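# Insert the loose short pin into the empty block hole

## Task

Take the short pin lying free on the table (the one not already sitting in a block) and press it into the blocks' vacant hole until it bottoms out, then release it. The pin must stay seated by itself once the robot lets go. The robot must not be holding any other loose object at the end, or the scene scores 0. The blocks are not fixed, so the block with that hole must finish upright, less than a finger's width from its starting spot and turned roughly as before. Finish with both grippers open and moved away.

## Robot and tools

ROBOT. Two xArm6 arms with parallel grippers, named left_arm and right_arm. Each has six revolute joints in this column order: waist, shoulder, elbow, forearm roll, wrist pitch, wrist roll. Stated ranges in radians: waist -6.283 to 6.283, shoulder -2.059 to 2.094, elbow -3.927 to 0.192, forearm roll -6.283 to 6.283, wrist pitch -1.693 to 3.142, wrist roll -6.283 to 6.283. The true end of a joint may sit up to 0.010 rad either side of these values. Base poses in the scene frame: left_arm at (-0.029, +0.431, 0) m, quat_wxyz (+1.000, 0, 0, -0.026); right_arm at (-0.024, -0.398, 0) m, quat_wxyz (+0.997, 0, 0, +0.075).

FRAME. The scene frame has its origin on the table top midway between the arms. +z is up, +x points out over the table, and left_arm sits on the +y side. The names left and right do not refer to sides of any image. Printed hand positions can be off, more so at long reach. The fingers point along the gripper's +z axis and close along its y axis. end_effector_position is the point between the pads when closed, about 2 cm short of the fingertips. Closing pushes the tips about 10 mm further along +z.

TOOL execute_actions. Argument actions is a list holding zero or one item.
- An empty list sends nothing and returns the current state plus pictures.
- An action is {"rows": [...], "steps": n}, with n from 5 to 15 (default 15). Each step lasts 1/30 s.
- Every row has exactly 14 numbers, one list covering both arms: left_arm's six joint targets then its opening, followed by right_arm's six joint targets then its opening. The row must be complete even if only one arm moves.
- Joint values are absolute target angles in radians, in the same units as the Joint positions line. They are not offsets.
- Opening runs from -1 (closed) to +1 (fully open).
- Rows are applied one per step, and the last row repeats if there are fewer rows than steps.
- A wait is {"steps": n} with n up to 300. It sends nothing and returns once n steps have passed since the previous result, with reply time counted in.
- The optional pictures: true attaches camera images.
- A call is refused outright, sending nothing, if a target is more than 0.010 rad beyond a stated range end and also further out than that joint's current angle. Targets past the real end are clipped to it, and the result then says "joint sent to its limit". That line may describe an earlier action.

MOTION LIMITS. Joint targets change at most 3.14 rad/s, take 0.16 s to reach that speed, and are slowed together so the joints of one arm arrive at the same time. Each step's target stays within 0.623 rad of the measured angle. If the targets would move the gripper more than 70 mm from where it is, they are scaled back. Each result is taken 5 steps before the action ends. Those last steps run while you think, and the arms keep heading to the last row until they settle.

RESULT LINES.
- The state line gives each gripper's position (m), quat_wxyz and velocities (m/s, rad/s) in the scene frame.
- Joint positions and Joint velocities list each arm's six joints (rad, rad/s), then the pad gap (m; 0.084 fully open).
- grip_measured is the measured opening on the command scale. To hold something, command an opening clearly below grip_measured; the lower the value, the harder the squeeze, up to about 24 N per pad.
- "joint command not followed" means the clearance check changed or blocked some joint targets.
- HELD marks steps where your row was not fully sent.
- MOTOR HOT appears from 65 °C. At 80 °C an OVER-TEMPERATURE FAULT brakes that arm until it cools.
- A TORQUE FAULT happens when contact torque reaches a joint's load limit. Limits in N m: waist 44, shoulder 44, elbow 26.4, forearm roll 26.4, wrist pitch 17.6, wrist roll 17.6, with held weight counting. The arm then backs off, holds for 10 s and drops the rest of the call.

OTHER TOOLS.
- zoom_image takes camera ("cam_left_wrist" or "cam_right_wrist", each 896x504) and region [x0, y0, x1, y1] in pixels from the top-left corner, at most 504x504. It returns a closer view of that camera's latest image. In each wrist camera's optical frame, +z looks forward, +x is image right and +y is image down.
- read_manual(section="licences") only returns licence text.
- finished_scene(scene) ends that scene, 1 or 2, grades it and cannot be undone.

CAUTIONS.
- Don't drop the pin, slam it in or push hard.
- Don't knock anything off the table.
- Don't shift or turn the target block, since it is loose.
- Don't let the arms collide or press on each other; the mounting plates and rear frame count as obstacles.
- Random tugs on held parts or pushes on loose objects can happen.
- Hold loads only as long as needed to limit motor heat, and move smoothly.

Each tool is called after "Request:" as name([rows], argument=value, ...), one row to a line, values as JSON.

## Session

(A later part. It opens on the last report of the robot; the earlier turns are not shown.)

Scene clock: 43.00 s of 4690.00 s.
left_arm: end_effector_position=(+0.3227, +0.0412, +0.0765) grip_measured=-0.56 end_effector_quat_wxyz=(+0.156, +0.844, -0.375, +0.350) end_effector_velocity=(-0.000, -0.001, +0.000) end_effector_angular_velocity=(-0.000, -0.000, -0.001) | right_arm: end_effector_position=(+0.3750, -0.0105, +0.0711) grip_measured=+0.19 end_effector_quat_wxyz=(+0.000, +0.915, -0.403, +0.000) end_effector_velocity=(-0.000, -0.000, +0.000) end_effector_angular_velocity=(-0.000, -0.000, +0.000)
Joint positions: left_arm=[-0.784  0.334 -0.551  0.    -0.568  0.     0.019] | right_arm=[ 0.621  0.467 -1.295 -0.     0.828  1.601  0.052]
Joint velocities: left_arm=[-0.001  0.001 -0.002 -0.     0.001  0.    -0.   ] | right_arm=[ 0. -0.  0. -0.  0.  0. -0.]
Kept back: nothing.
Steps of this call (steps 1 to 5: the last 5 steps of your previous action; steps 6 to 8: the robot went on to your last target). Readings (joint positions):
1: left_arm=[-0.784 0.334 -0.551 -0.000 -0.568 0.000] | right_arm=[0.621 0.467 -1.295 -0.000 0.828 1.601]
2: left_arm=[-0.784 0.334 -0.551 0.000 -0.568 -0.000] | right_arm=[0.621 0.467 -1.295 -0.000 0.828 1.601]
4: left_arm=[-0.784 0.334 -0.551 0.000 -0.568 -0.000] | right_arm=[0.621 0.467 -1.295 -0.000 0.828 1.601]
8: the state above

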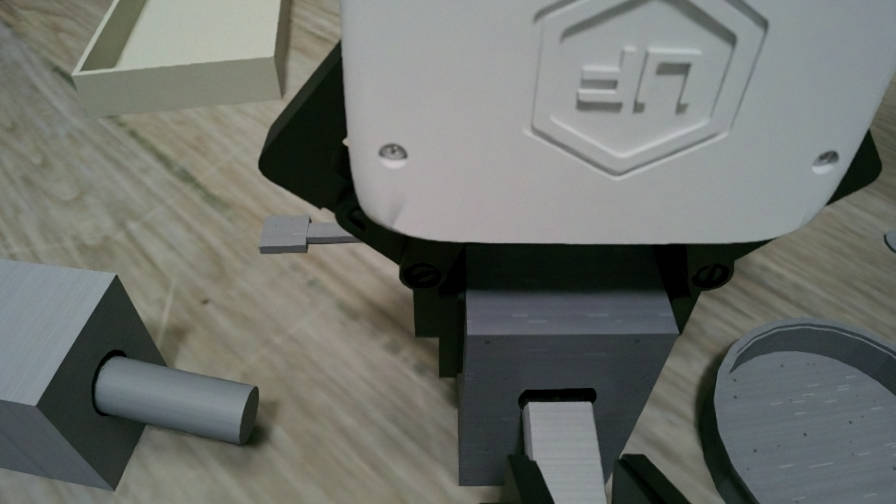

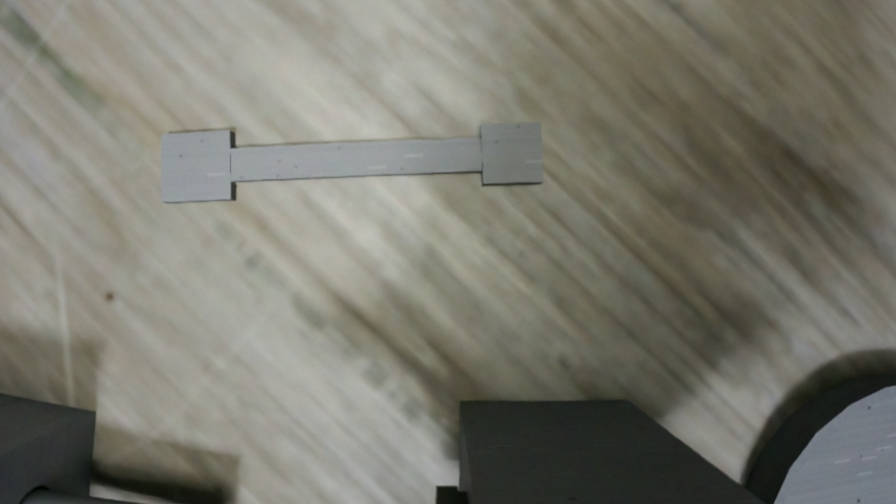

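Request:
execute_actions([
  {"rows": [[-0.7843,0.3357,-0.555,0,-0.5661,0,-1, 0.6213,0.4668,-1.2953,0,0.8285,1.6006,-0.6],[-0.7843,0.3375,-0.5585,0,-0.5644,0,-1, 0.6213,0.4668,-1.2953,0,0.8285,1.6006,-0.6],[-0.7843,0.3393,-0.562,0,-0.5627,0,-1, 0.6213,0.4668,-1.2953,0,0.8285,1.6006,-0.6],[-0.7843,0.3412,-0.5656,0,-0.561,0,-1, 0.6213,0.4668,-1.2953,0,0.8285,1.6006,-0.6],[-0.7843,0.343,-0.5691,0,-0.5593,0,-1, 0.6213,0.4668,-1.2953,0,0.8285,1.6006,-0.6],[-0.7843,0.3448,-0.5726,0,-0.5576,0,-1, 0.6213,0.4668,-1.2953,0,0.8285,1.6006,-0.6],[-0.7843,0.3466,-0.5761,0,-0.5559,0,-1, 0.6213,0.4668,-1.2953,0,0.8285,1.6006,-0.6]], "steps": 15},
])

Request:
execute_actions([
  {"steps": 8},
], pictures=true)

Request:
zoom_image(camera="cam_left_wrist", region=[450, 300, 690, 504])

Scene clock: 43.77 s of 4690.00 s.
left_arm: end_effector_position=(+0.3264, +0.0374, +0.0751) grip_measured=-0.56 end_effector_quat_wxyz=(+0.155, +0.845, -0.375, +0.348) end_effector_velocity=(+0.005, -0.002, -0.003) end_effector_angular_velocity=(+0.007, +0.008, +0.007) | right_arm: end_effector_position=(+0.3766, -0.0117, +0.0716) grip_measured=+0.19 end_effector_quat_wxyz=(-0.000, +0.915, -0.404, +0.001) end_effector_velocity=(+0.001, +0.002, +0.005) end_effector_angular_velocity=(+0.007, -0.005, -0.000)
Joint positions: left_arm=[-0.784  0.346 -0.572 -0.    -0.556 -0.     0.019] | right_arm=[ 0.618  0.466 -1.296 -0.001  0.829  1.601  0.052]
Joint velocities: left_arm=[ 0.004  0.014 -0.021 -0.003  0.017 -0.001 -0.   ] | right_arm=[ 0.001 -0.006 -0.004  0.003  0.001 -0.001 -0.   ]
Steps of this call (steps 1 to 13: the robot went on to your last target; steps 14 to 23: the first 10 steps of this action). Readings (joint positions):
14: left_arm=[-0.784 0.334 -0.552 0.000 -0.568 -0.000] | right_arm=[0.621 0.467 -1.295 0.000 0.828 1.601]
15: left_arm=[-0.784 0.335 -0.553 0.000 -0.567 -0.000] | right_arm=[0.621 0.467 -1.295 0.000 0.828 1.601]
17: left_arm=[-0.784 0.337 -0.558 0.000 -0.564 -0.000] | right_arm=[0.621 0.467 -1.295 -0.000 0.828 1.601]
21: left_arm=[-0.784 0.344 -0.569 -0.000 -0.557 -0.000] | right_arm=[0.619 0.467 -1.295 -0.001 0.829 1.601]
23: the state above

Scene clock: 44.03 s of 4690.00 s.
left_arm: end_effector_position=(+0.3266, +0.0373, +0.0748) grip_measured=-0.56 end_effector_quat_wxyz=(+0.155, +0.845, -0.375, +0.348) end_effector_velocity=(+0.001, -0.001, +0.001) end_effector_angular_velocity=(-0.002, -0.001, +0.001) | right_arm: end_effector_position=(+0.3761, -0.0110, +0.0719) grip_measured=+0.19 end_effector_quat_wxyz=(-0.001, +0.915, -0.403, +0.001) end_effector_velocity=(-0.001, +0.002, +0.001) end_effector_angular_velocity=(+0.002, -0.002, +0.003)
Joint positions: left_arm=[-0.784  0.347 -0.573 -0.    -0.555 -0.     0.019] | right_arm=[ 0.619  0.466 -1.296 -0.001  0.829  1.6    0.052]
Joint velocities: left_arm=[ 0.     0.001 -0.003 -0.     0.    -0.    -0.   ] | right_arm=[ 0.003 -0.001 -0.     0.    -0.001 -0.     0.   ]
Kept back: nothing.
Steps of this call (steps 1 to 5: the last 5 steps of your previous action; steps 6 to 8: the robot went on to your last target). Readings (joint positions):
1: left_arm=[-0.784 0.347 -0.573 -0.000 -0.555 -0.000] | right_arm=[0.618 0.466 -1.296 -0.001 0.829 1.601]
2: left_arm=[-0.784 0.347 -0.573 -0.000 -0.555 -0.000] | right_arm=[0.618 0.466 -1.296 -0.001 0.829 1.601]
4: left_arm=[-0.784 0.347 -0.573 -0.000 -0.555 -0.000] | right_arm=[0.619 0.466 -1.296 -0.001 0.829 1.601]
8: the state above

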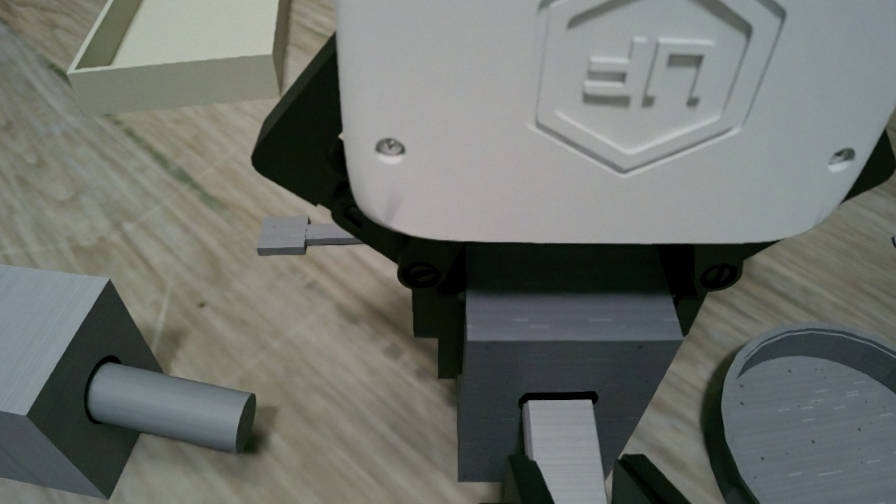

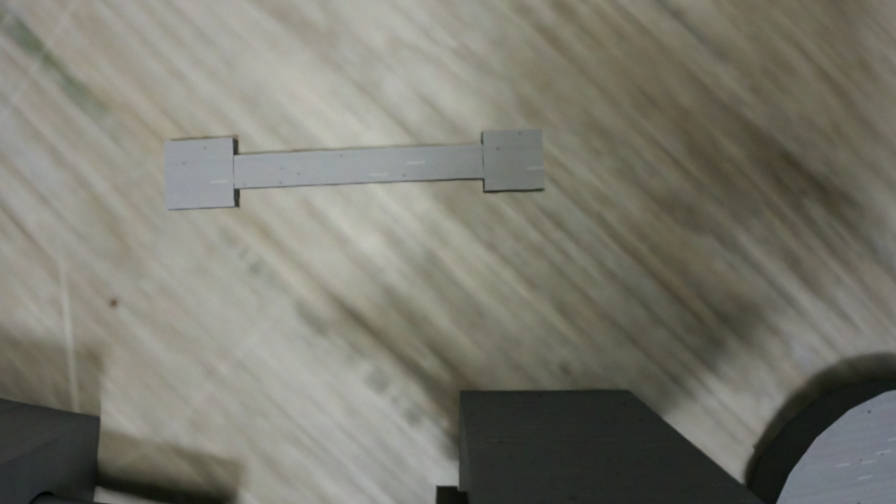

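Region (450, 300, 690, 504) of cam_left_wrist's 896x504 image, scaled by 2.100, with more detail than that image has; it fills the top 428 rows of this view, and the rest is white.

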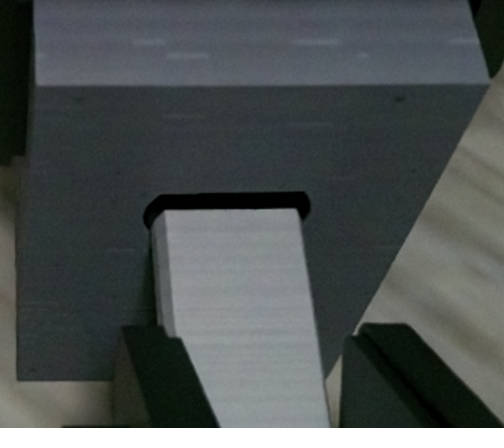

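Request:
execute_actions([
  {"rows": [[-0.7843,0.3285,-0.541,0,-0.5729,0,-1, 0.6213,0.4668,-1.2953,0,0.8285,1.6006,-0.6],[-0.7843,0.3285,-0.541,0,-0.5729,0,-1, 0.6213,0.4668,-1.2953,0,0.8285,1.6006,-0.6],[-0.7843,0.3285,-0.541,0,-0.5729,0,-1, 0.6213,0.4668,-1.2953,0,0.8285,1.6006,-0.6],[-0.7843,0.3285,-0.541,0,-0.5729,0,-1, 0.6213,0.4668,-1.2953,0,0.8285,1.6006,-0.6],[-0.7843,0.3285,-0.541,0,-0.5729,0,-1, 0.6213,0.4668,-1.2953,0,0.8285,1.6006,-0.6],[-0.7843,0.3169,-0.5386,0,-0.5637,0,-1, 0.6213,0.4668,-1.2953,0,0.8285,1.6006,0.4]], "steps": 15},
])

Request:
execute_actions([
  {"rows": [[-0.7843,0.3169,-0.5386,0,-0.5637,0,-1, 0.6213,0.4668,-1.2953,0,0.8285,1.6006,0.3],[-0.7843,0.3169,-0.5386,0,-0.5637,0,-1, 0.6213,0.4668,-1.2953,0,0.8285,1.6006,0.24],[-0.7843,0.3169,-0.5386,0,-0.5637,0,-1, 0.6213,0.4668,-1.2953,0,0.8285,1.6006,0.18],[-0.7843,0.3169,-0.5386,0,-0.5637,0,-1, 0.6213,0.4668,-1.2953,0,0.8285,1.6006,0.1],[-0.7843,0.3169,-0.5386,0,-0.5637,0,-1, 0.6213,0.4668,-1.2953,0,0.8285,1.6006,-0.2],[-0.7843,0.3169,-0.5386,0,-0.5637,0,-1, 0.6213,0.4668,-1.2953,0,0.8285,1.6006,-1]], "steps": 15},
], pictures=true)

Request:
zoom_image(camera="cam_left_wrist", region=[450, 300, 690, 504])

Scene clock: 45.03 s of 4690.00 s.
left_arm: end_effector_position=(+0.3227, +0.0399, +0.0839) grip_measured=-0.56 end_effector_quat_wxyz=(+0.158, +0.842, -0.375, +0.355) end_effector_velocity=(-0.006, +0.011, -0.007) end_effector_angular_velocity=(+0.024, +0.025, +0.009) | right_arm: end_effector_position=(+0.3748, -0.0068, +0.0736) grip_measured=+0.39 end_effector_quat_wxyz=(-0.004, +0.916, -0.401, +0.001) end_effector_velocity=(+0.008, -0.010, +0.001) end_effector_angular_velocity=(-0.006, -0.002, -0.016)
Joint positions: left_arm=[-0.786  0.315 -0.546  0.001 -0.568  0.     0.019] | right_arm=[ 0.626  0.465 -1.299  0.002  0.826  1.601  0.061]
Joint velocities: left_arm=[ 0.004 -0.018  0.027 -0.004  0.025 -0.002 -0.   ] | right_arm=[-0.022 -0.005  0.002 -0.008  0.005 -0.001  0.004]
Steps of this call (steps 1 to 15: the robot went on to your last target; steps 16 to 20: nothing new was sent; steps 21 to 30: the first 10 steps of this action). Readings (joint positions):
21: left_arm=[-0.784 0.347 -0.574 -0.000 -0.556 0.000] | right_arm=[0.621 0.466 -1.296 -0.000 0.828 1.601]
22: left_arm=[-0.784 0.343 -0.569 -0.000 -0.561 0.000] | right_arm=[0.621 0.466 -1.296 0.000 0.828 1.601]
24: left_arm=[-0.784 0.331 -0.554 0.000 -0.571 0.000] | right_arm=[0.625 0.466 -1.296 0.002 0.828 1.601]
28: left_arm=[-0.786 0.320 -0.547 0.001 -0.570 0.000] | right_arm=[0.627 0.466 -1.298 0.002 0.827 1.601]
30: the state above

Scene clock: 45.53 s of 4690.00 s.
left_arm: end_effector_position=(+0.3208, +0.0433, +0.0796) grip_measured=-0.56 end_effector_quat_wxyz=(+0.156, +0.844, -0.375, +0.350) end_effector_velocity=(-0.001, +0.001, -0.001) end_effector_angular_velocity=(+0.002, +0.002, +0.000) | right_arm: end_effector_position=(+0.3749, -0.0100, +0.0714) grip_measured=+0.19 end_effector_quat_wxyz=(-0.000, +0.915, -0.403, +0.000) end_effector_velocity=(+0.000, -0.000, +0.000) end_effector_angular_velocity=(-0.000, +0.000, +0.000)
Joint positions: left_arm=[-0.784  0.317 -0.539  0.    -0.564  0.     0.019] | right_arm=[ 0.622  0.467 -1.296  0.     0.828  1.601  0.052]
Joint velocities: left_arm=[-0.     0.001  0.002 -0.     0.    -0.     0.   ] | right_arm=[-0.001 -0.001 -0.    -0.     0.001 -0.001  0.   ]
Steps of this call (steps 1 to 5: the last 5 steps of your previous action; steps 6 to 15: the first 10 steps of this action). Readings (joint positions):
6: left_arm=[-0.785 0.317 -0.540 0.000 -0.564 0.000] | right_arm=[0.623 0.466 -1.296 0.000 0.828 1.601]
7: left_arm=[-0.785 0.317 -0.540 0.000 -0.564 0.000] | right_arm=[0.622 0.467 -1.296 0.000 0.828 1.601]
9: left_arm=[-0.785 0.317 -0.539 0.000 -0.564 0.000] | right_arm=[0.622 0.467 -1.296 0.000 0.828 1.601]
13: left_arm=[-0.784 0.317 -0.539 0.000 -0.564 0.000] | right_arm=[0.622 0.467 -1.296 0.000 0.828 1.601]
15: the state above

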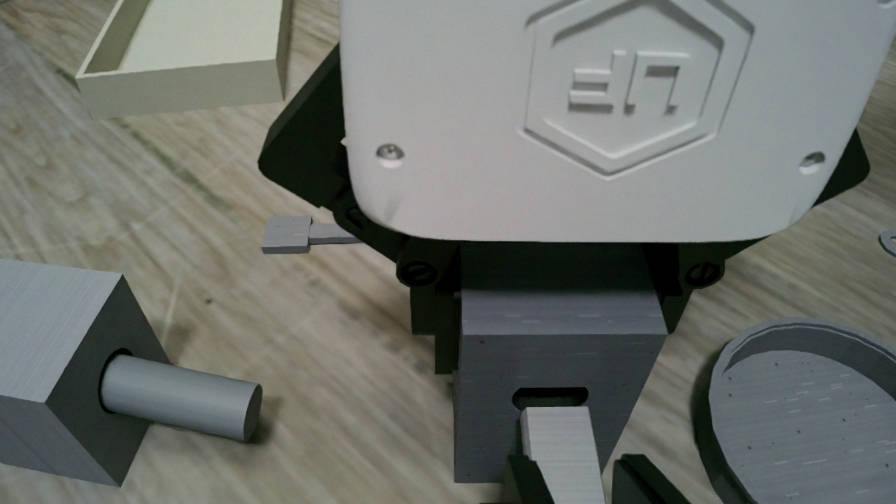

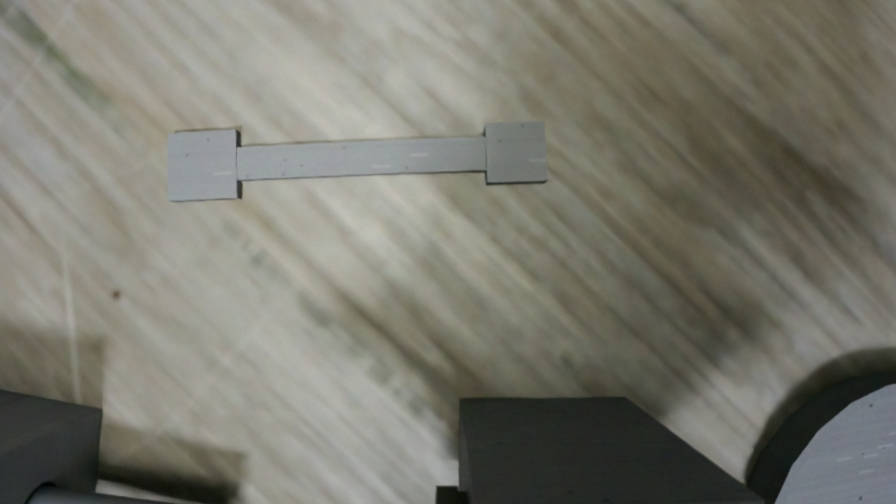

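Region (450, 300, 690, 504) of cam_left_wrist's 896x504 image, scaled by 2.100, with more detail than that image has; it fills the top 428 rows of this view, and the rest is white.

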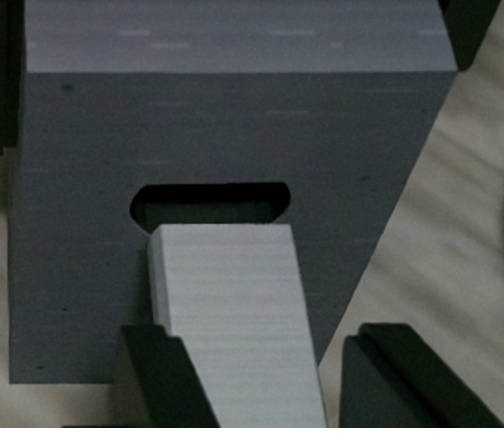

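Request:
execute_actions([
  {"rows": [[-0.7843,0.305,-0.50,0,-0.59,0,-1, 0.6213,0.4668,-1.2953,0,0.8285,1.6006,-1],[-0.7843,0.2894,-0.4644,0,-0.6104,0,-1, 0.6213,0.4668,-1.2953,0,0.8285,1.6006,-1],[-0.7843,0.2894,-0.4644,0,-0.6104,0,-1, 0.6213,0.4668,-1.2953,0,0.8285,1.6006,-1],[-0.7843,0.2894,-0.4644,0,-0.6104,0,-1, 0.6213,0.4668,-1.2953,0,0.8285,1.6006,-1],[-0.7843,0.32,-0.4727,0,-0.6327,0,-1, 0.6213,0.4668,-1.2953,0,0.8285,1.6006,-1],[-0.7843,0.35,-0.4808,0,-0.6546,0,-1, 0.6213,0.4668,-1.2953,0,0.8285,1.6006,-1],[-0.7843,0.38,-0.4889,0,-0.6765,0,-1, 0.6213,0.4668,-1.2953,0,0.8285,1.6006,-1],[-0.7843,0.41,-0.497,0,-0.6984,0,-1, 0.6213,0.4668,-1.2953,0,0.8285,1.6006,-1],[-0.7843,0.435,-0.5038,0,-0.7166,0,-1, 0.6213,0.4668,-1.2953,0,0.8285,1.6006,-1],[-0.7843,0.455,-0.5092,0,-0.7312,0,-1, 0.6213,0.4668,-1.2953,0,0.8285,1.6006,-1],[-0.7843,0.468,-0.5127,0,-0.7407,0,-1, 0.6213,0.4668,-1.2953,0,0.8285,1.6006,-1],[-0.7843,0.475,-0.5146,0,-0.7458,0,-1, 0.6213,0.4668,-1.2953,0,0.8285,1.6006,-1]], "steps": 15},
])

Request:
execute_actions([
  {"rows": [[-0.7843,0.475,-0.5146,0,-0.7458,0,-1, 0.6213,0.4668,-1.2953,0,0.8285,1.6006,-1],[-0.7843,0.475,-0.5146,0,-0.7458,0,-1, 0.6213,0.4668,-1.2953,0,0.8285,1.6006,-1],[-0.7843,0.475,-0.5146,0,-0.7458,0,-0.3, 0.6213,0.4668,-1.2953,0,0.8285,1.6006,-1],[-0.7843,0.475,-0.5146,0,-0.7458,0,-0.3, 0.6213,0.4668,-1.2953,0,0.8285,1.6006,-1],[-0.7843,0.475,-0.5146,0,-0.7458,0,-0.3, 0.6213,0.4668,-1.2953,0,0.8285,1.6006,-1],[-0.7843,0.475,-0.5146,0,-0.7458,0,-0.3, 0.6213,0.4668,-1.2953,0,0.8285,1.6006,-1],[-0.7843,0.482,-0.5165,0,-0.7509,0,-0.3, 0.6213,0.4668,-1.2953,0,0.8285,1.6006,-1],[-0.7843,0.4883,-0.5182,0,-0.7555,0,-0.3, 0.6213,0.4668,-1.2953,0,0.8285,1.6006,-1]], "steps": 15},
])

Request:
execute_actions([
  {"steps": 12},
], pictures=true)

Scene clock: 46.93 s of 4690.00 s.
left_arm: end_effector_position=(+0.3072, +0.0584, +0.0537) grip_measured=-0.56 end_effector_quat_wxyz=(+0.156, +0.844, -0.375, +0.350) end_effector_velocity=(-0.010, +0.011, -0.217) end_effector_angular_velocity=(+0.047, +0.043, -0.001) | right_arm: end_effector_position=(+0.3751, -0.0104, +0.0712) grip_measured=+0.19 end_effector_quat_wxyz=(-0.000, +0.915, -0.403, +0.000) end_effector_velocity=(+0.000, -0.000, -0.000) end_effector_angular_velocity=(-0.000, -0.000, -0.001)
Joint positions: left_arm=[-0.784  0.389 -0.493 -0.    -0.683  0.     0.019] | right_arm=[ 0.621  0.467 -1.295  0.     0.828  1.601  0.052]
Joint velocities: left_arm=[-0.001  0.834 -0.204  0.    -0.567 -0.    -0.   ] | right_arm=[-0.001  0.     0.    -0.    -0.     0.    -0.   ]
Steps of this call (steps 1 to 5: the last 5 steps of your previous action; steps 6 to 15: the robot went on to your last target; steps 16 to 32: nothing new was sent; steps 33 to 42: the first 10 steps of this action). Readings (joint positions):
33: left_arm=[-0.784 0.317 -0.538 -0.000 -0.564 0.000] | right_arm=[0.621 0.467 -1.295 0.000 0.828 1.601]
34: left_arm=[-0.784 0.314 -0.531 -0.000 -0.571 0.000] | right_arm=[0.621 0.467 -1.295 0.000 0.828 1.601]
36: left_arm=[-0.784 0.299 -0.492 -0.000 -0.595 0.000] | right_arm=[0.621 0.467 -1.295 0.000 0.828 1.601]
40: left_arm=[-0.784 0.335 -0.478 0.000 -0.645 0.000] | right_arm=[0.621 0.467 -1.295 0.000 0.828 1.601]
42: the state above

Scene clock: 47.43 s of 4690.00 s.
left_arm: end_effector_position=(+0.3063, +0.0594, +0.0303) grip_measured=-0.32 end_effector_quat_wxyz=(+0.156, +0.844, -0.375, +0.350) end_effector_velocity=(-0.009, +0.010, -0.034) end_effector_angular_velocity=(+0.033, +0.029, -0.001) | right_arm: end_effector_position=(+0.3751, -0.0104, +0.0712) grip_measured=+0.19 end_effector_quat_wxyz=(-0.000, +0.915, -0.403, +0.000) end_effector_velocity=(-0.000, +0.000, +0.001) end_effector_angular_velocity=(+0.001, -0.001, -0.000)
Joint positions: left_arm=[-0.784  0.484 -0.518 -0.    -0.753  0.     0.03 ] | right_arm=[ 0.621  0.467 -1.295  0.     0.828  1.601  0.052]
Joint velocities: left_arm=[-0.001  0.091 -0.006  0.    -0.041  0.001  0.   ] | right_arm=[ 0.    -0.002  0.     0.     0.001  0.001  0.   ]
Steps of this call (steps 1 to 5: the last 5 steps of your previous action; steps 6 to 15: the first 10 steps of this action). Readings (joint positions):
6: left_arm=[-0.784 0.474 -0.514 0.000 -0.744 -0.000] | right_arm=[0.621 0.467 -1.295 0.000 0.828 1.601]
7: left_arm=[-0.784 0.474 -0.515 -0.000 -0.745 0.000] | right_arm=[0.621 0.467 -1.295 0.000 0.828 1.601]
9: left_arm=[-0.784 0.474 -0.515 -0.000 -0.745 0.000] | right_arm=[0.621 0.467 -1.295 0.000 0.828 1.601]
13: left_arm=[-0.784 0.477 -0.516 0.000 -0.748 0.000] | right_arm=[0.621 0.467 -1.295 0.000 0.828 1.601]
15: the state above

Scene clock: 47.83 s of 4690.00 s.
left_arm: end_effector_position=(+0.3060, +0.0597, +0.0291) grip_measured=-0.32 end_effector_quat_wxyz=(+0.156, +0.844, -0.375, +0.350) end_effector_velocity=(+0.000, +0.001, -0.000) end_effector_angular_velocity=(+0.001, +0.000, +0.001) | right_arm: end_effector_position=(+0.3750, -0.0104, +0.0712) grip_measured=+0.19 end_effector_quat_wxyz=(-0.000, +0.915, -0.403, +0.000) end_effector_velocity=(-0.000, -0.000, -0.001) end_effector_angular_velocity=(-0.001, +0.001, -0.002)
Joint positions: left_arm=[-0.784  0.488 -0.518 -0.    -0.755 -0.     0.03 ] | right_arm=[ 0.621  0.467 -1.295  0.     0.828  1.601  0.052]
Joint velocities: left_arm=[ 0.001 -0.     0.001 -0.     0.     0.    -0.   ] | right_arm=[-0.     0.001  0.     0.001  0.     0.001 -0.   ]
Kept back: nothing.
Steps of this call (steps 1 to 5: the last 5 steps of your previous action; steps 6 to 12: the robot went on to your last target). Readings (joint positions):
1: left_arm=[-0.784 0.487 -0.518 0.000 -0.754 -0.000] | right_arm=[0.621 0.467 -1.295 0.000 0.828 1.601]
2: left_arm=[-0.784 0.488 -0.518 0.000 -0.755 -0.000] | right_arm=[0.621 0.467 -1.295 0.000 0.828 1.601]
4: left_arm=[-0.784 0.488 -0.518 0.000 -0.755 -0.000] | right_arm=[0.621 0.467 -1.295 0.000 0.828 1.601]
8: left_arm=[-0.784 0.488 -0.518 -0.000 -0.756 0.000] | right_arm=[0.621 0.467 -1.295 0.000 0.828 1.601]
12: the state above

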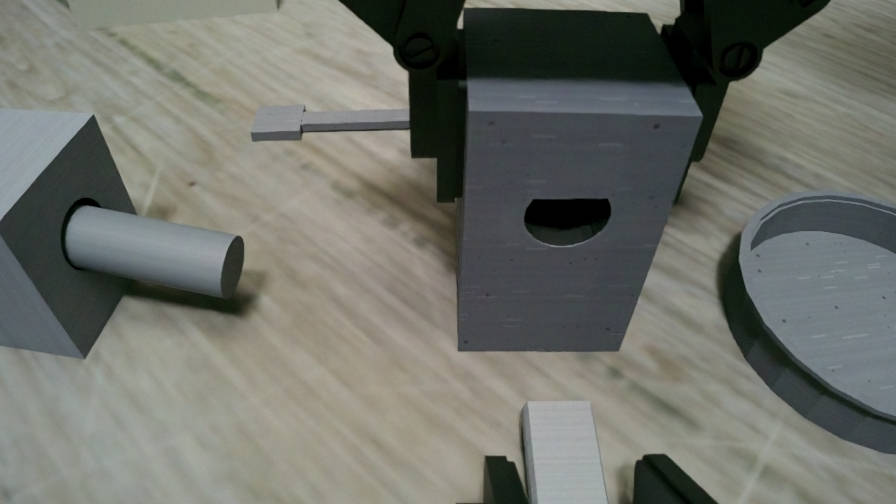

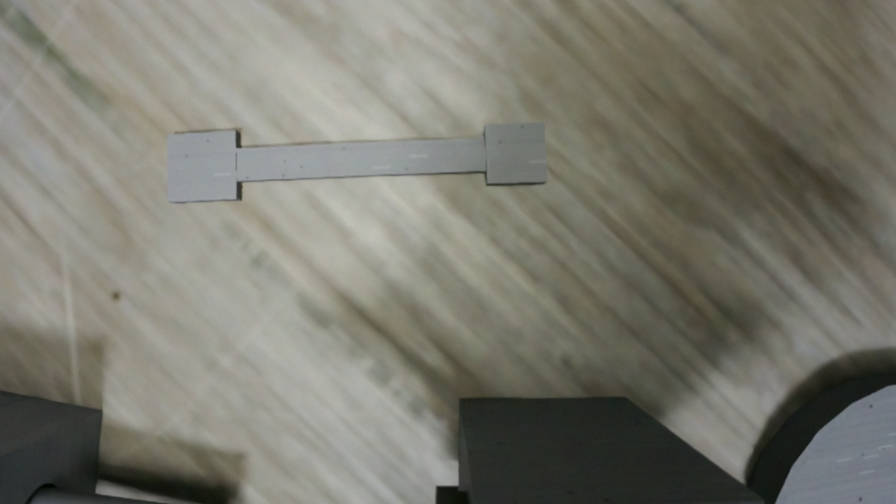

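Request:
execute_actions([
  {"rows": [[-0.7843,0.4883,-0.5182,0,-0.7555,0,-0.42, 0.6213,0.4668,-1.2953,0,0.8285,1.6006,-1],[-0.7843,0.4883,-0.5182,0,-0.7555,0,-0.48, 0.6213,0.4668,-1.2953,0,0.8285,1.6006,-1],[-0.7843,0.4883,-0.5182,0,-0.7555,0,-0.52, 0.6213,0.4668,-1.2953,0,0.8285,1.6006,-1],[-0.7843,0.4883,-0.5182,0,-0.7555,0,-0.55, 0.6213,0.4668,-1.2953,0,0.8285,1.6006,-1],[-0.7843,0.4883,-0.5182,0,-0.7555,0,-0.58, 0.6213,0.4668,-1.2953,0,0.8285,1.6006,-1],[-0.7843,0.4883,-0.5182,0,-0.7555,0,-0.65, 0.6213,0.4668,-1.2953,0,0.8285,1.6006,-1],[-0.7843,0.4883,-0.5182,0,-0.7555,0,-0.8, 0.6213,0.4668,-1.2953,0,0.8285,1.6006,-1],[-0.7843,0.4883,-0.5182,0,-0.7555,0,-1, 0.6213,0.4668,-1.2953,0,0.8285,1.6006,-1]], "steps": 12},
])

Request:
execute_actions([
  {"rows": [[-0.7843,0.47,-0.5133,0,-0.7421,0,-1, 0.6213,0.4668,-1.2953,0,0.8285,1.6006,-1],[-0.7843,0.44,-0.505,0,-0.72,0,-1, 0.6213,0.4668,-1.2953,0,0.8285,1.6006,-1],[-0.7843,0.41,-0.497,0,-0.6984,0,-1, 0.6213,0.4668,-1.2953,0,0.8285,1.6006,-1],[-0.7843,0.38,-0.4889,0,-0.6765,0,-1, 0.6213,0.4668,-1.2953,0,0.8285,1.6006,-1],[-0.7843,0.35,-0.4808,0,-0.6546,0,-1, 0.6213,0.4668,-1.2953,0,0.8285,1.6006,-1],[-0.7843,0.32,-0.4727,0,-0.6327,0,-1, 0.6213,0.4668,-1.2953,0,0.8285,1.6006,-1],[-0.7843,0.30,-0.467,0,-0.618,0,-1, 0.6213,0.4668,-1.2953,0,0.8285,1.6006,-1],[-0.7843,0.284,-0.4633,0,-0.6061,0,-1, 0.6213,0.4668,-1.2953,0,0.8285,1.6006,-1],[-0.7843,0.284,-0.4633,0,-0.6061,0,-1, 0.6213,0.4668,-1.2953,0,0.8285,1.6006,-1],[-0.7843,0.293,-0.4807,0,-0.5976,0,-1, 0.6213,0.4668,-1.2953,0,0.8285,1.6006,-1],[-0.7843,0.302,-0.4981,0,-0.589,0,-1, 0.6213,0.4668,-1.2953,0,0.8285,1.6006,-1],[-0.7843,0.311,-0.5155,0,-0.5805,0,-1, 0.6213,0.4668,-1.2953,0,0.8285,1.6006,-1],[-0.7843,0.3195,-0.5329,0,-0.572,0,-1, 0.6213,0.4668,-1.2953,0,0.8285,1.6006,-1]], "steps": 15},
])

Request:
execute_actions([
  {"steps": 15},
], pictures=true)

Request:
zoom_image(camera="cam_left_wrist", region=[450, 300, 690, 504])

Scene clock: 49.07 s of 4690.00 s.
left_arm: end_effector_position=(+0.3060, +0.0597, +0.0291) grip_measured=-0.56 end_effector_quat_wxyz=(+0.156, +0.844, -0.375, +0.350) end_effector_velocity=(-0.001, +0.001, -0.001) end_effector_angular_velocity=(+0.002, +0.003, +0.001) | right_arm: end_effector_position=(+0.3750, -0.0104, +0.0711) grip_measured=+0.19 end_effector_quat_wxyz=(-0.000, +0.915, -0.403, +0.000) end_effector_velocity=(-0.000, -0.000, -0.000) end_effector_angular_velocity=(-0.000, +0.001, -0.000)
Joint positions: left_arm=[-0.784  0.488 -0.518  0.    -0.756 -0.     0.019] | right_arm=[ 0.621  0.467 -1.295  0.     0.828  1.601  0.052]
Joint velocities: left_arm=[ 0.     0.002  0.001 -0.    -0.    -0.001 -0.   ] | right_arm=[-0.     0.001  0.     0.001 -0.    -0.     0.   ]
Steps of this call (steps 1 to 15: the robot went on to your last target; steps 16 to 30: nothing new was sent; steps 31 to 37: the first 7 steps of this action). Readings (joint positions):
31: left_arm=[-0.784 0.488 -0.518 0.000 -0.756 -0.000] | right_arm=[0.621 0.467 -1.295 0.000 0.828 1.601]
32: left_arm=[-0.784 0.488 -0.518 -0.000 -0.755 0.000] | right_arm=[0.621 0.467 -1.295 0.000 0.828 1.601]
34: left_arm=[-0.784 0.488 -0.518 0.000 -0.755 -0.000] | right_arm=[0.621 0.467 -1.295 0.000 0.828 1.601]
37: the state above

Scene clock: 49.57 s of 4690.00 s.
left_arm: end_effector_position=(+0.3074, +0.0583, +0.0764) grip_measured=-0.56 end_effector_quat_wxyz=(+0.157, +0.843, -0.375, +0.352) end_effector_velocity=(+0.016, -0.017, +0.117) end_effector_angular_velocity=(-0.043, -0.040, +0.001) | right_arm: end_effector_position=(+0.3750, -0.0104, +0.0711) grip_measured=+0.19 end_effector_quat_wxyz=(-0.000, +0.915, -0.403, +0.000) end_effector_velocity=(+0.000, -0.000, -0.000) end_effector_angular_velocity=(-0.000, -0.000, +0.001)
Joint positions: left_arm=[-0.784  0.298 -0.47  -0.    -0.62   0.     0.019] | right_arm=[ 0.621  0.467 -1.295  0.     0.828  1.601  0.052]
Joint velocities: left_arm=[ 0.002 -0.4    0.034  0.     0.307  0.001  0.   ] | right_arm=[-0.     0.     0.    -0.001  0.    -0.001  0.   ]
Steps of this call (steps 1 to 5: the last 5 steps of your previous action; steps 6 to 15: the first 10 steps of this action). Readings (joint positions):
6: left_arm=[-0.784 0.488 -0.518 0.000 -0.755 -0.000] | right_arm=[0.621 0.467 -1.295 0.000 0.828 1.601]
7: left_arm=[-0.784 0.483 -0.516 -0.000 -0.750 -0.000] | right_arm=[0.621 0.467 -1.295 0.000 0.828 1.601]
9: left_arm=[-0.784 0.452 -0.506 -0.000 -0.725 -0.000] | right_arm=[0.621 0.467 -1.295 0.000 0.828 1.601]
13: left_arm=[-0.784 0.342 -0.480 -0.000 -0.650 0.000] | right_arm=[0.621 0.467 -1.295 0.000 0.828 1.601]
15: the state above

Scene clock: 50.07 s of 4690.00 s.
left_arm: end_effector_position=(+0.3192, +0.0450, +0.0776) grip_measured=-0.56 end_effector_quat_wxyz=(+0.155, +0.844, -0.376, +0.349) end_effector_velocity=(+0.001, -0.001, +0.002) end_effector_angular_velocity=(-0.003, -0.003, -0.001) | right_arm: end_effector_position=(+0.3750, -0.0104, +0.0711) grip_measured=+0.19 end_effector_quat_wxyz=(-0.000, +0.915, -0.403, +0.000) end_effector_velocity=(-0.000, -0.000, -0.001) end_effector_angular_velocity=(-0.001, +0.002, -0.001)
Joint positions: left_arm=[-0.784  0.32  -0.532  0.    -0.572 -0.     0.019] | right_arm=[ 0.621  0.467 -1.295  0.     0.828  1.601  0.052]
Joint velocities: left_arm=[-0.001 -0.003 -0.003 -0.     0.001  0.    -0.   ] | right_arm=[ 0.     0.001  0.     0.001  0.    -0.    -0.   ]
Kept back: nothing.
Steps of this call (steps 1 to 5: the last 5 steps of your previous action; steps 6 to 15: the robot went on to your last target). Readings (joint positions):
1: left_arm=[-0.784 0.291 -0.472 0.000 -0.611 0.000] | right_arm=[0.621 0.467 -1.295 0.000 0.828 1.601]
2: left_arm=[-0.784 0.293 -0.481 0.000 -0.602 0.000] | right_arm=[0.621 0.467 -1.295 0.000 0.828 1.601]
4: left_arm=[-0.784 0.308 -0.509 0.000 -0.585 -0.000] | right_arm=[0.621 0.467 -1.295 0.000 0.828 1.601]
8: left_arm=[-0.784 0.320 -0.532 -0.000 -0.573 0.000] | right_arm=[0.621 0.467 -1.295 0.000 0.828 1.601]
15: the state above

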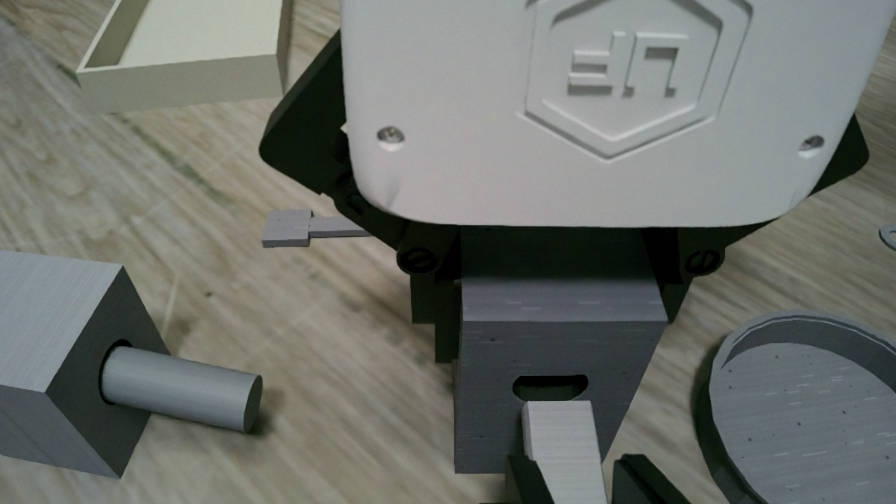

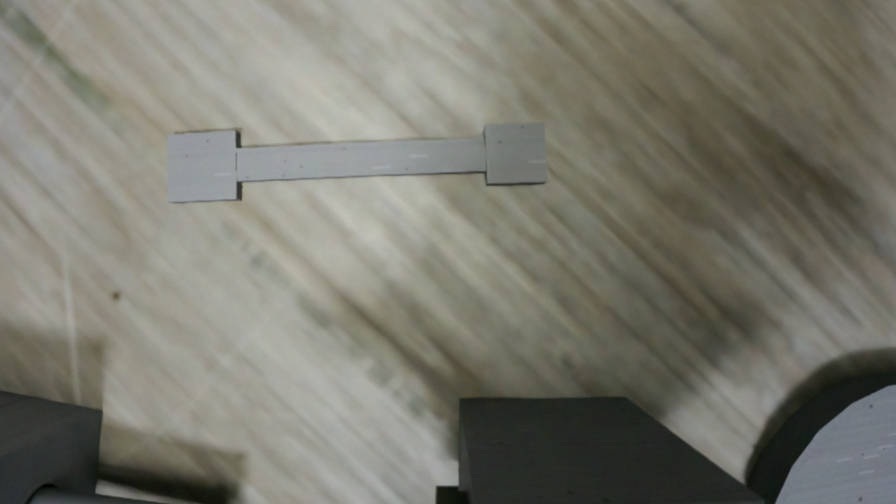

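Region (450, 300, 690, 504) of cam_left_wrist's 896x504 image, scaled by 2.100, with more detail than that image has; it fills the top 428 rows of this view, and the rest is white.

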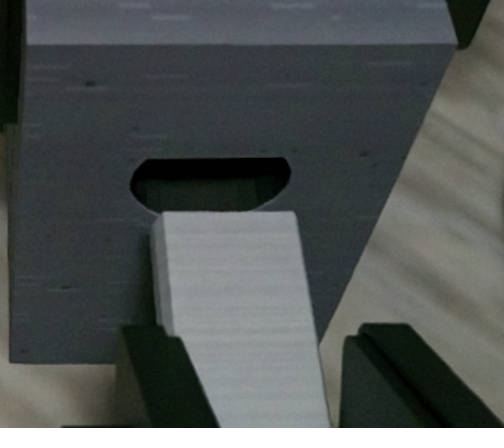

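Request:
execute_actions([
  {"rows": [[-0.7823,0.3231,-0.54,0,-0.5686,0,-1, 0.6213,0.4668,-1.2953,0,0.8285,1.6006,-1],[-0.7823,0.3268,-0.547,0,-0.5652,0,-1, 0.6213,0.4668,-1.2953,0,0.8285,1.6006,-1],[-0.7823,0.3304,-0.554,0,-0.5618,0,-1, 0.6213,0.4668,-1.2953,0,0.8285,1.6006,-1]], "steps": 15},
])

Request:
execute_actions([
  {"steps": 8},
], pictures=true)

Request:
zoom_image(camera="cam_left_wrist", region=[450, 300, 690, 504])

Scene clock: 50.80 s of 4690.00 s.
left_arm: end_effector_position=(+0.3242, +0.0411, +0.0779) grip_measured=-0.56 end_effector_quat_wxyz=(+0.155, +0.845, -0.375, +0.350) end_effector_velocity=(-0.002, +0.001, -0.002) end_effector_angular_velocity=(+0.005, +0.004, -0.002) | right_arm: end_effector_position=(+0.3750, -0.0104, +0.0711) grip_measured=+0.19 end_effector_quat_wxyz=(-0.000, +0.915, -0.403, +0.000) end_effector_velocity=(-0.000, +0.000, +0.001) end_effector_angular_velocity=(+0.000, -0.001, +0.001)
Joint positions: left_arm=[-0.782  0.33  -0.554  0.    -0.562 -0.     0.019] | right_arm=[ 0.621  0.467 -1.295  0.     0.828  1.601  0.052]
Joint velocities: left_arm=[-0.001  0.002  0.003  0.     0.002  0.001 -0.   ] | right_arm=[ 0.001 -0.001 -0.    -0.     0.001 -0.     0.   ]
Steps of this call (steps 1 to 12: the robot went on to your last target; steps 13 to 22: the first 10 steps of this action). Readings (joint positions):
13: left_arm=[-0.784 0.320 -0.533 0.000 -0.572 0.000] | right_arm=[0.621 0.467 -1.295 0.000 0.828 1.601]
14: left_arm=[-0.784 0.321 -0.535 0.000 -0.570 0.000] | right_arm=[0.621 0.467 -1.295 0.000 0.828 1.601]
16: left_arm=[-0.783 0.326 -0.546 -0.000 -0.566 -0.000] | right_arm=[0.621 0.467 -1.295 0.000 0.828 1.601]
20: left_arm=[-0.782 0.330 -0.554 -0.000 -0.562 0.000] | right_arm=[0.621 0.467 -1.295 0.000 0.828 1.601]
22: the state above

Scene clock: 51.07 s of 4690.00 s.
left_arm: end_effector_position=(+0.3242, +0.0411, +0.0779) grip_measured=-0.56 end_effector_quat_wxyz=(+0.155, +0.845, -0.375, +0.350) end_effector_velocity=(+0.000, +0.000, +0.000) end_effector_angular_velocity=(-0.000, -0.001, +0.000) | right_arm: end_effector_position=(+0.3750, -0.0104, +0.0711) grip_measured=+0.19 end_effector_quat_wxyz=(-0.000, +0.915, -0.403, +0.000) end_effector_velocity=(-0.000, +0.000, +0.001) end_effector_angular_velocity=(+0.001, -0.001, -0.001)
Joint positions: left_arm=[-0.782  0.33  -0.554  0.    -0.562  0.     0.019] | right_arm=[ 0.621  0.467 -1.295  0.     0.828  1.601  0.052]
Joint velocities: left_arm=[ 0.001  0.    -0.001  0.    -0.     0.    -0.   ] | right_arm=[ 0.001 -0.001 -0.     0.    -0.     0.001  0.   ]
Kept back: nothing.
Steps of this call (steps 1 to 5: the last 5 steps of your previous action; steps 6 to 8: the robot went on to your last target). Readings (joint positions):
1: left_arm=[-0.782 0.330 -0.554 0.000 -0.562 -0.000] | right_arm=[0.621 0.467 -1.295 0.000 0.828 1.601]
2: left_arm=[-0.782 0.330 -0.554 0.000 -0.562 -0.000] | right_arm=[0.621 0.467 -1.295 0.000 0.828 1.601]
4: left_arm=[-0.782 0.330 -0.554 0.000 -0.562 -0.000] | right_arm=[0.621 0.467 -1.295 0.000 0.828 1.601]
8: the state above

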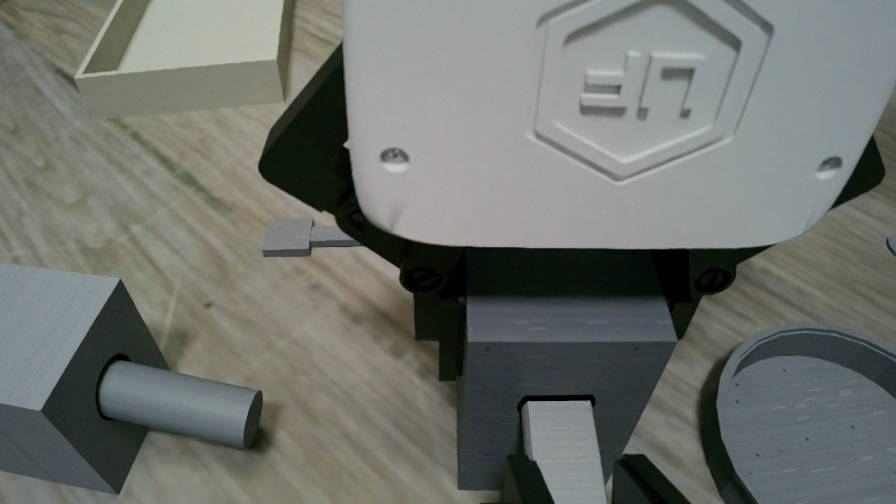

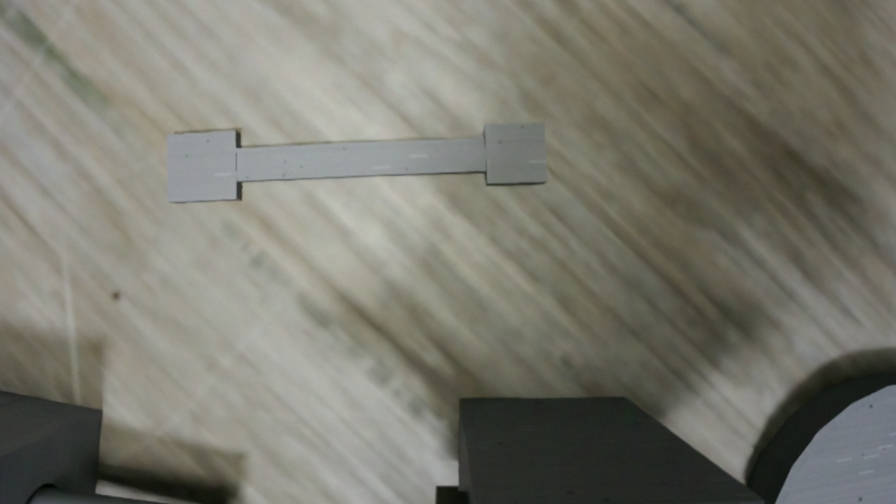

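Region (450, 300, 690, 504) of cam_left_wrist's 896x504 image, scaled by 2.100, with more detail than that image has; it fills the top 428 rows of this view, and the rest is white.

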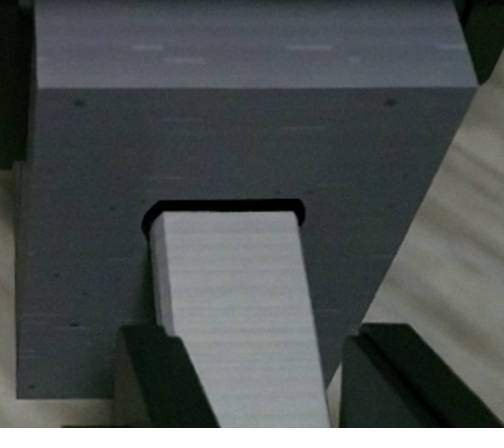

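Advance 4 mm slowly.

Request:
execute_actions([
  {"rows": [[-0.7823,0.3322,-0.5575,0,-0.5601,0,-1, 0.6213,0.4668,-1.2953,0,0.8285,1.6006,-1],[-0.7823,0.334,-0.561,0,-0.5584,0,-1, 0.6213,0.4668,-1.2953,0,0.8285,1.6006,-1],[-0.7823,0.3358,-0.5645,0,-0.5567,0,-1, 0.6213,0.4668,-1.2953,0,0.8285,1.6006,-1],[-0.7823,0.3377,-0.568,0,-0.555,0,-1, 0.6213,0.4668,-1.2953,0,0.8285,1.6006,-1]], "steps": 15},
], pictures=true)

Request:
zoom_image(camera="cam_left_wrist", region=[450, 300, 690, 504])

Scene clock: 51.67 s of 4690.00 s.
left_arm: end_effector_position=(+0.3268, +0.0382, +0.0778) grip_measured=-0.56 end_effector_quat_wxyz=(+0.155, +0.845, -0.375, +0.350) end_effector_velocity=(-0.001, +0.001, -0.002) end_effector_angular_velocity=(+0.004, +0.004, -0.001) | right_arm: end_effector_position=(+0.3750, -0.0104, +0.0711) grip_measured=+0.19 end_effector_quat_wxyz=(-0.000, +0.915, -0.403, +0.000) end_effector_velocity=(+0.000, +0.000, +0.001) end_effector_angular_velocity=(+0.001, -0.001, +0.001)
Joint positions: left_arm=[-0.782  0.338 -0.568 -0.    -0.555  0.     0.019] | right_arm=[ 0.621  0.467 -1.295  0.     0.828  1.601  0.052]
Joint velocities: left_arm=[-0.001  0.001  0.003  0.     0.002 -0.    -0.   ] | right_arm=[ 0.    -0.001 -0.     0.     0.    -0.001 -0.   ]
Steps of this call (steps 1 to 8: the robot went on to your last target; steps 9 to 18: the first 10 steps of this action). Readings (joint positions):
9: left_arm=[-0.782 0.330 -0.554 0.000 -0.562 -0.000] | right_arm=[0.621 0.467 -1.295 0.000 0.828 1.601]
10: left_arm=[-0.782 0.331 -0.555 0.000 -0.561 -0.000] | right_arm=[0.621 0.467 -1.295 0.000 0.828 1.601]
12: left_arm=[-0.782 0.334 -0.561 0.000 -0.558 -0.000] | right_arm=[0.621 0.467 -1.295 0.000 0.828 1.601]
16: left_arm=[-0.782 0.337 -0.568 -0.000 -0.555 0.000] | right_arm=[0.621 0.467 -1.295 0.000 0.828 1.601]
18: the state above

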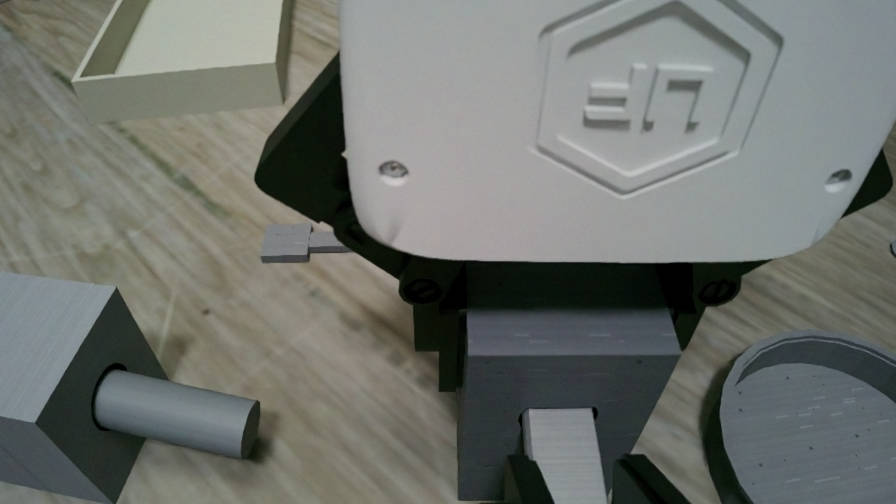

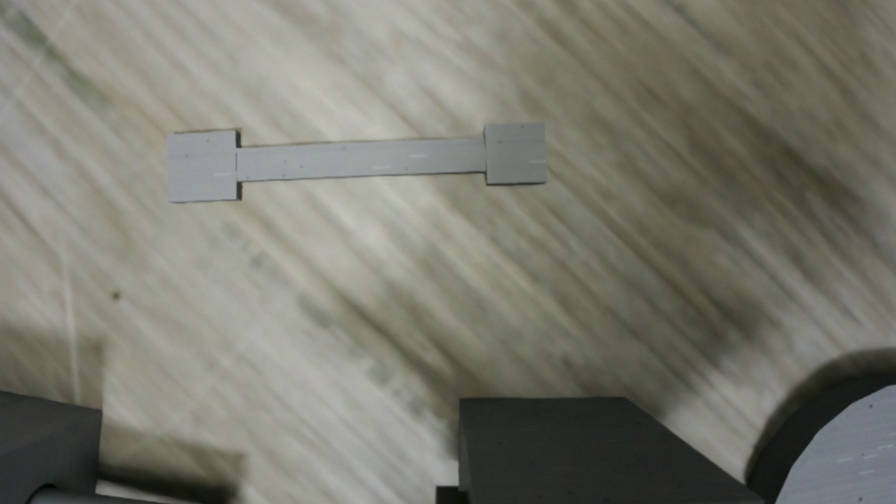

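Region (450, 300, 690, 504) of cam_left_wrist's 896x504 image, scaled by 2.100, with more detail than that image has; it fills the top 428 rows of this view, and the rest is white.

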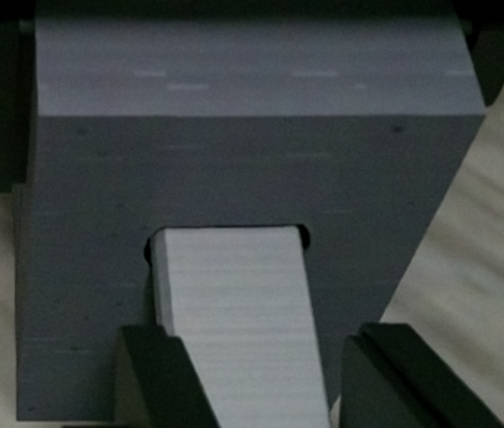

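Request:
execute_actions([
  {"rows": [[-0.7823,0.3413,-0.5751,0,-0.5515,0,-1, 0.6213,0.4668,-1.2953,0,0.8285,1.6006,-1],[-0.7823,0.345,-0.5823,0,-0.548,0,-1, 0.6213,0.4668,-1.2953,0,0.8285,1.6006,-1],[-0.7823,0.3486,-0.5894,0,-0.5445,0,-1, 0.6213,0.4668,-1.2953,0,0.8285,1.6006,-1],[-0.7823,0.3523,-0.5966,0,-0.5411,0,-1, 0.6213,0.4668,-1.2953,0,0.8285,1.6006,-1],[-0.7823,0.3559,-0.6037,0,-0.5376,0,-1, 0.6213,0.4668,-1.2953,0,0.8285,1.6006,-1],[-0.7823,0.3596,-0.6109,0,-0.5341,0,-1, 0.6213,0.4668,-1.2953,0,0.8285,1.6006,-1],[-0.7823,0.3632,-0.618,0,-0.5306,0,-1, 0.6213,0.4668,-1.2953,0,0.8285,1.6006,-1]], "steps": 15},
])

Request:
execute_actions([
  {"steps": 6},
], pictures=true)

Scene clock: 52.33 s of 4690.00 s.
left_arm: end_effector_position=(+0.3361, +0.0279, +0.0782) grip_measured=-0.56 end_effector_quat_wxyz=(+0.155, +0.844, -0.375, +0.350) end_effector_velocity=(+0.009, -0.009, +0.000) end_effector_angular_velocity=(-0.000, +0.002, +0.003) | right_arm: end_effector_position=(+0.3750, -0.0104, +0.0711) grip_measured=+0.19 end_effector_quat_wxyz=(-0.000, +0.915, -0.403, +0.000) end_effector_velocity=(+0.000, -0.000, -0.000) end_effector_angular_velocity=(+0.000, +0.000, +0.000)
Joint positions: left_arm=[-0.782  0.362 -0.617 -0.    -0.532  0.     0.019] | right_arm=[ 0.621  0.467 -1.295  0.     0.828  1.601  0.052]
Joint velocities: left_arm=[ 0.001  0.023 -0.047 -0.     0.025 -0.002 -0.   ] | right_arm=[-0.     0.     0.     0.    -0.    -0.001 -0.   ]
Steps of this call (steps 1 to 5: the last 5 steps of your previous action; steps 6 to 10: the robot went on to your last target; steps 11 to 20: the first 10 steps of this action). Readings (joint positions):
11: left_arm=[-0.782 0.338 -0.568 0.000 -0.555 -0.000] | right_arm=[0.621 0.467 -1.295 0.000 0.828 1.601]
12: left_arm=[-0.782 0.339 -0.571 0.000 -0.553 -0.000] | right_arm=[0.621 0.467 -1.295 0.000 0.828 1.601]
14: left_arm=[-0.782 0.345 -0.581 0.000 -0.548 -0.000] | right_arm=[0.621 0.467 -1.295 0.000 0.828 1.601]
18: left_arm=[-0.782 0.359 -0.609 -0.000 -0.535 0.000] | right_arm=[0.621 0.467 -1.295 0.000 0.828 1.601]
20: the state above

Scene clock: 52.53 s of 4690.00 s.
left_arm: end_effector_position=(+0.3362, +0.0279, +0.0778) grip_measured=-0.56 end_effector_quat_wxyz=(+0.155, +0.845, -0.375, +0.350) end_effector_velocity=(+0.000, -0.001, +0.001) end_effector_angular_velocity=(-0.000, -0.001, -0.001) | right_arm: end_effector_position=(+0.3750, -0.0104, +0.0711) grip_measured=+0.19 end_effector_quat_wxyz=(-0.000, +0.915, -0.403, +0.000) end_effector_velocity=(+0.000, +0.000, -0.000) end_effector_angular_velocity=(-0.000, -0.001, +0.000)
Joint positions: left_arm=[-0.782  0.363 -0.618  0.    -0.531 -0.     0.019] | right_arm=[ 0.621  0.467 -1.295  0.     0.828  1.601  0.052]
Joint velocities: left_arm=[-0.    -0.001 -0.001 -0.     0.001  0.001  0.   ] | right_arm=[ 0.     0.    -0.    -0.001 -0.001  0.     0.   ]
Kept back: nothing.
Steps of this call (steps 1 to 5: the last 5 steps of your previous action; step 6: the robot went on to your last target). Readings (joint positions):
1: left_arm=[-0.782 0.363 -0.618 -0.000 -0.531 0.000] | right_arm=[0.621 0.467 -1.295 0.000 0.828 1.601]
2: left_arm=[-0.782 0.363 -0.618 -0.000 -0.531 0.000] | right_arm=[0.621 0.467 -1.295 0.000 0.828 1.601]
4: left_arm=[-0.782 0.363 -0.618 0.000 -0.531 -0.000] | right_arm=[0.621 0.467 -1.295 0.000 0.828 1.601]
6: the state above

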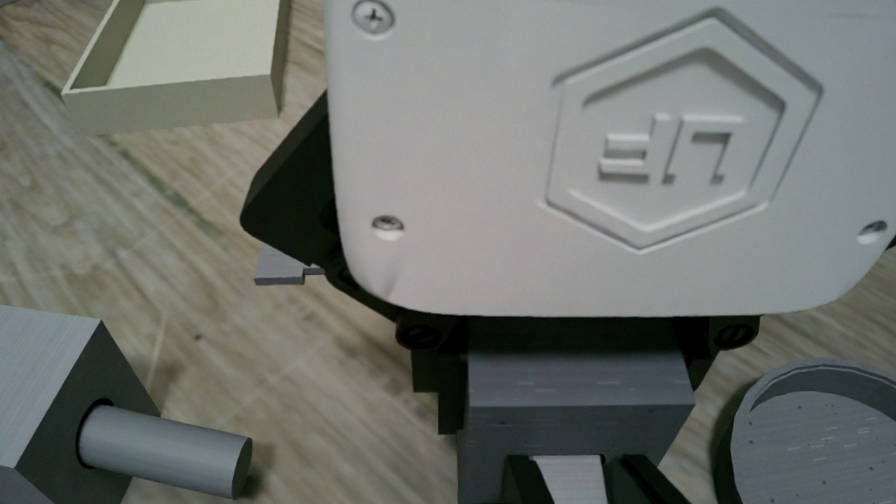

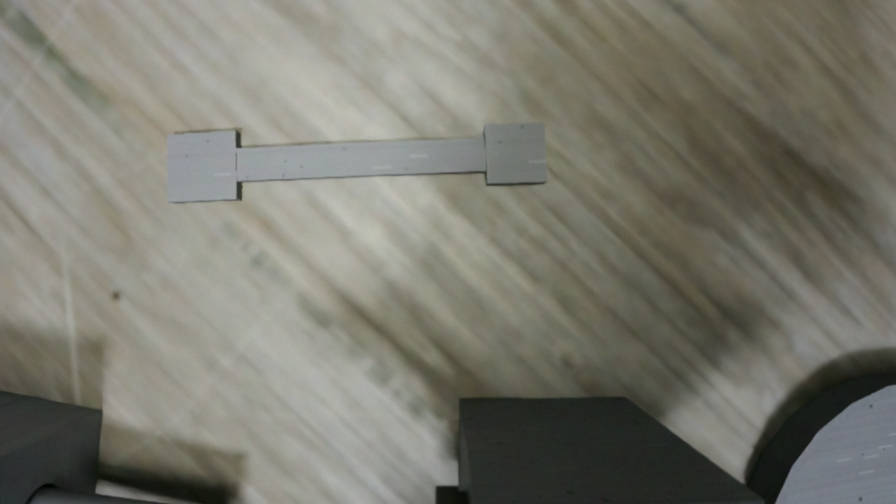

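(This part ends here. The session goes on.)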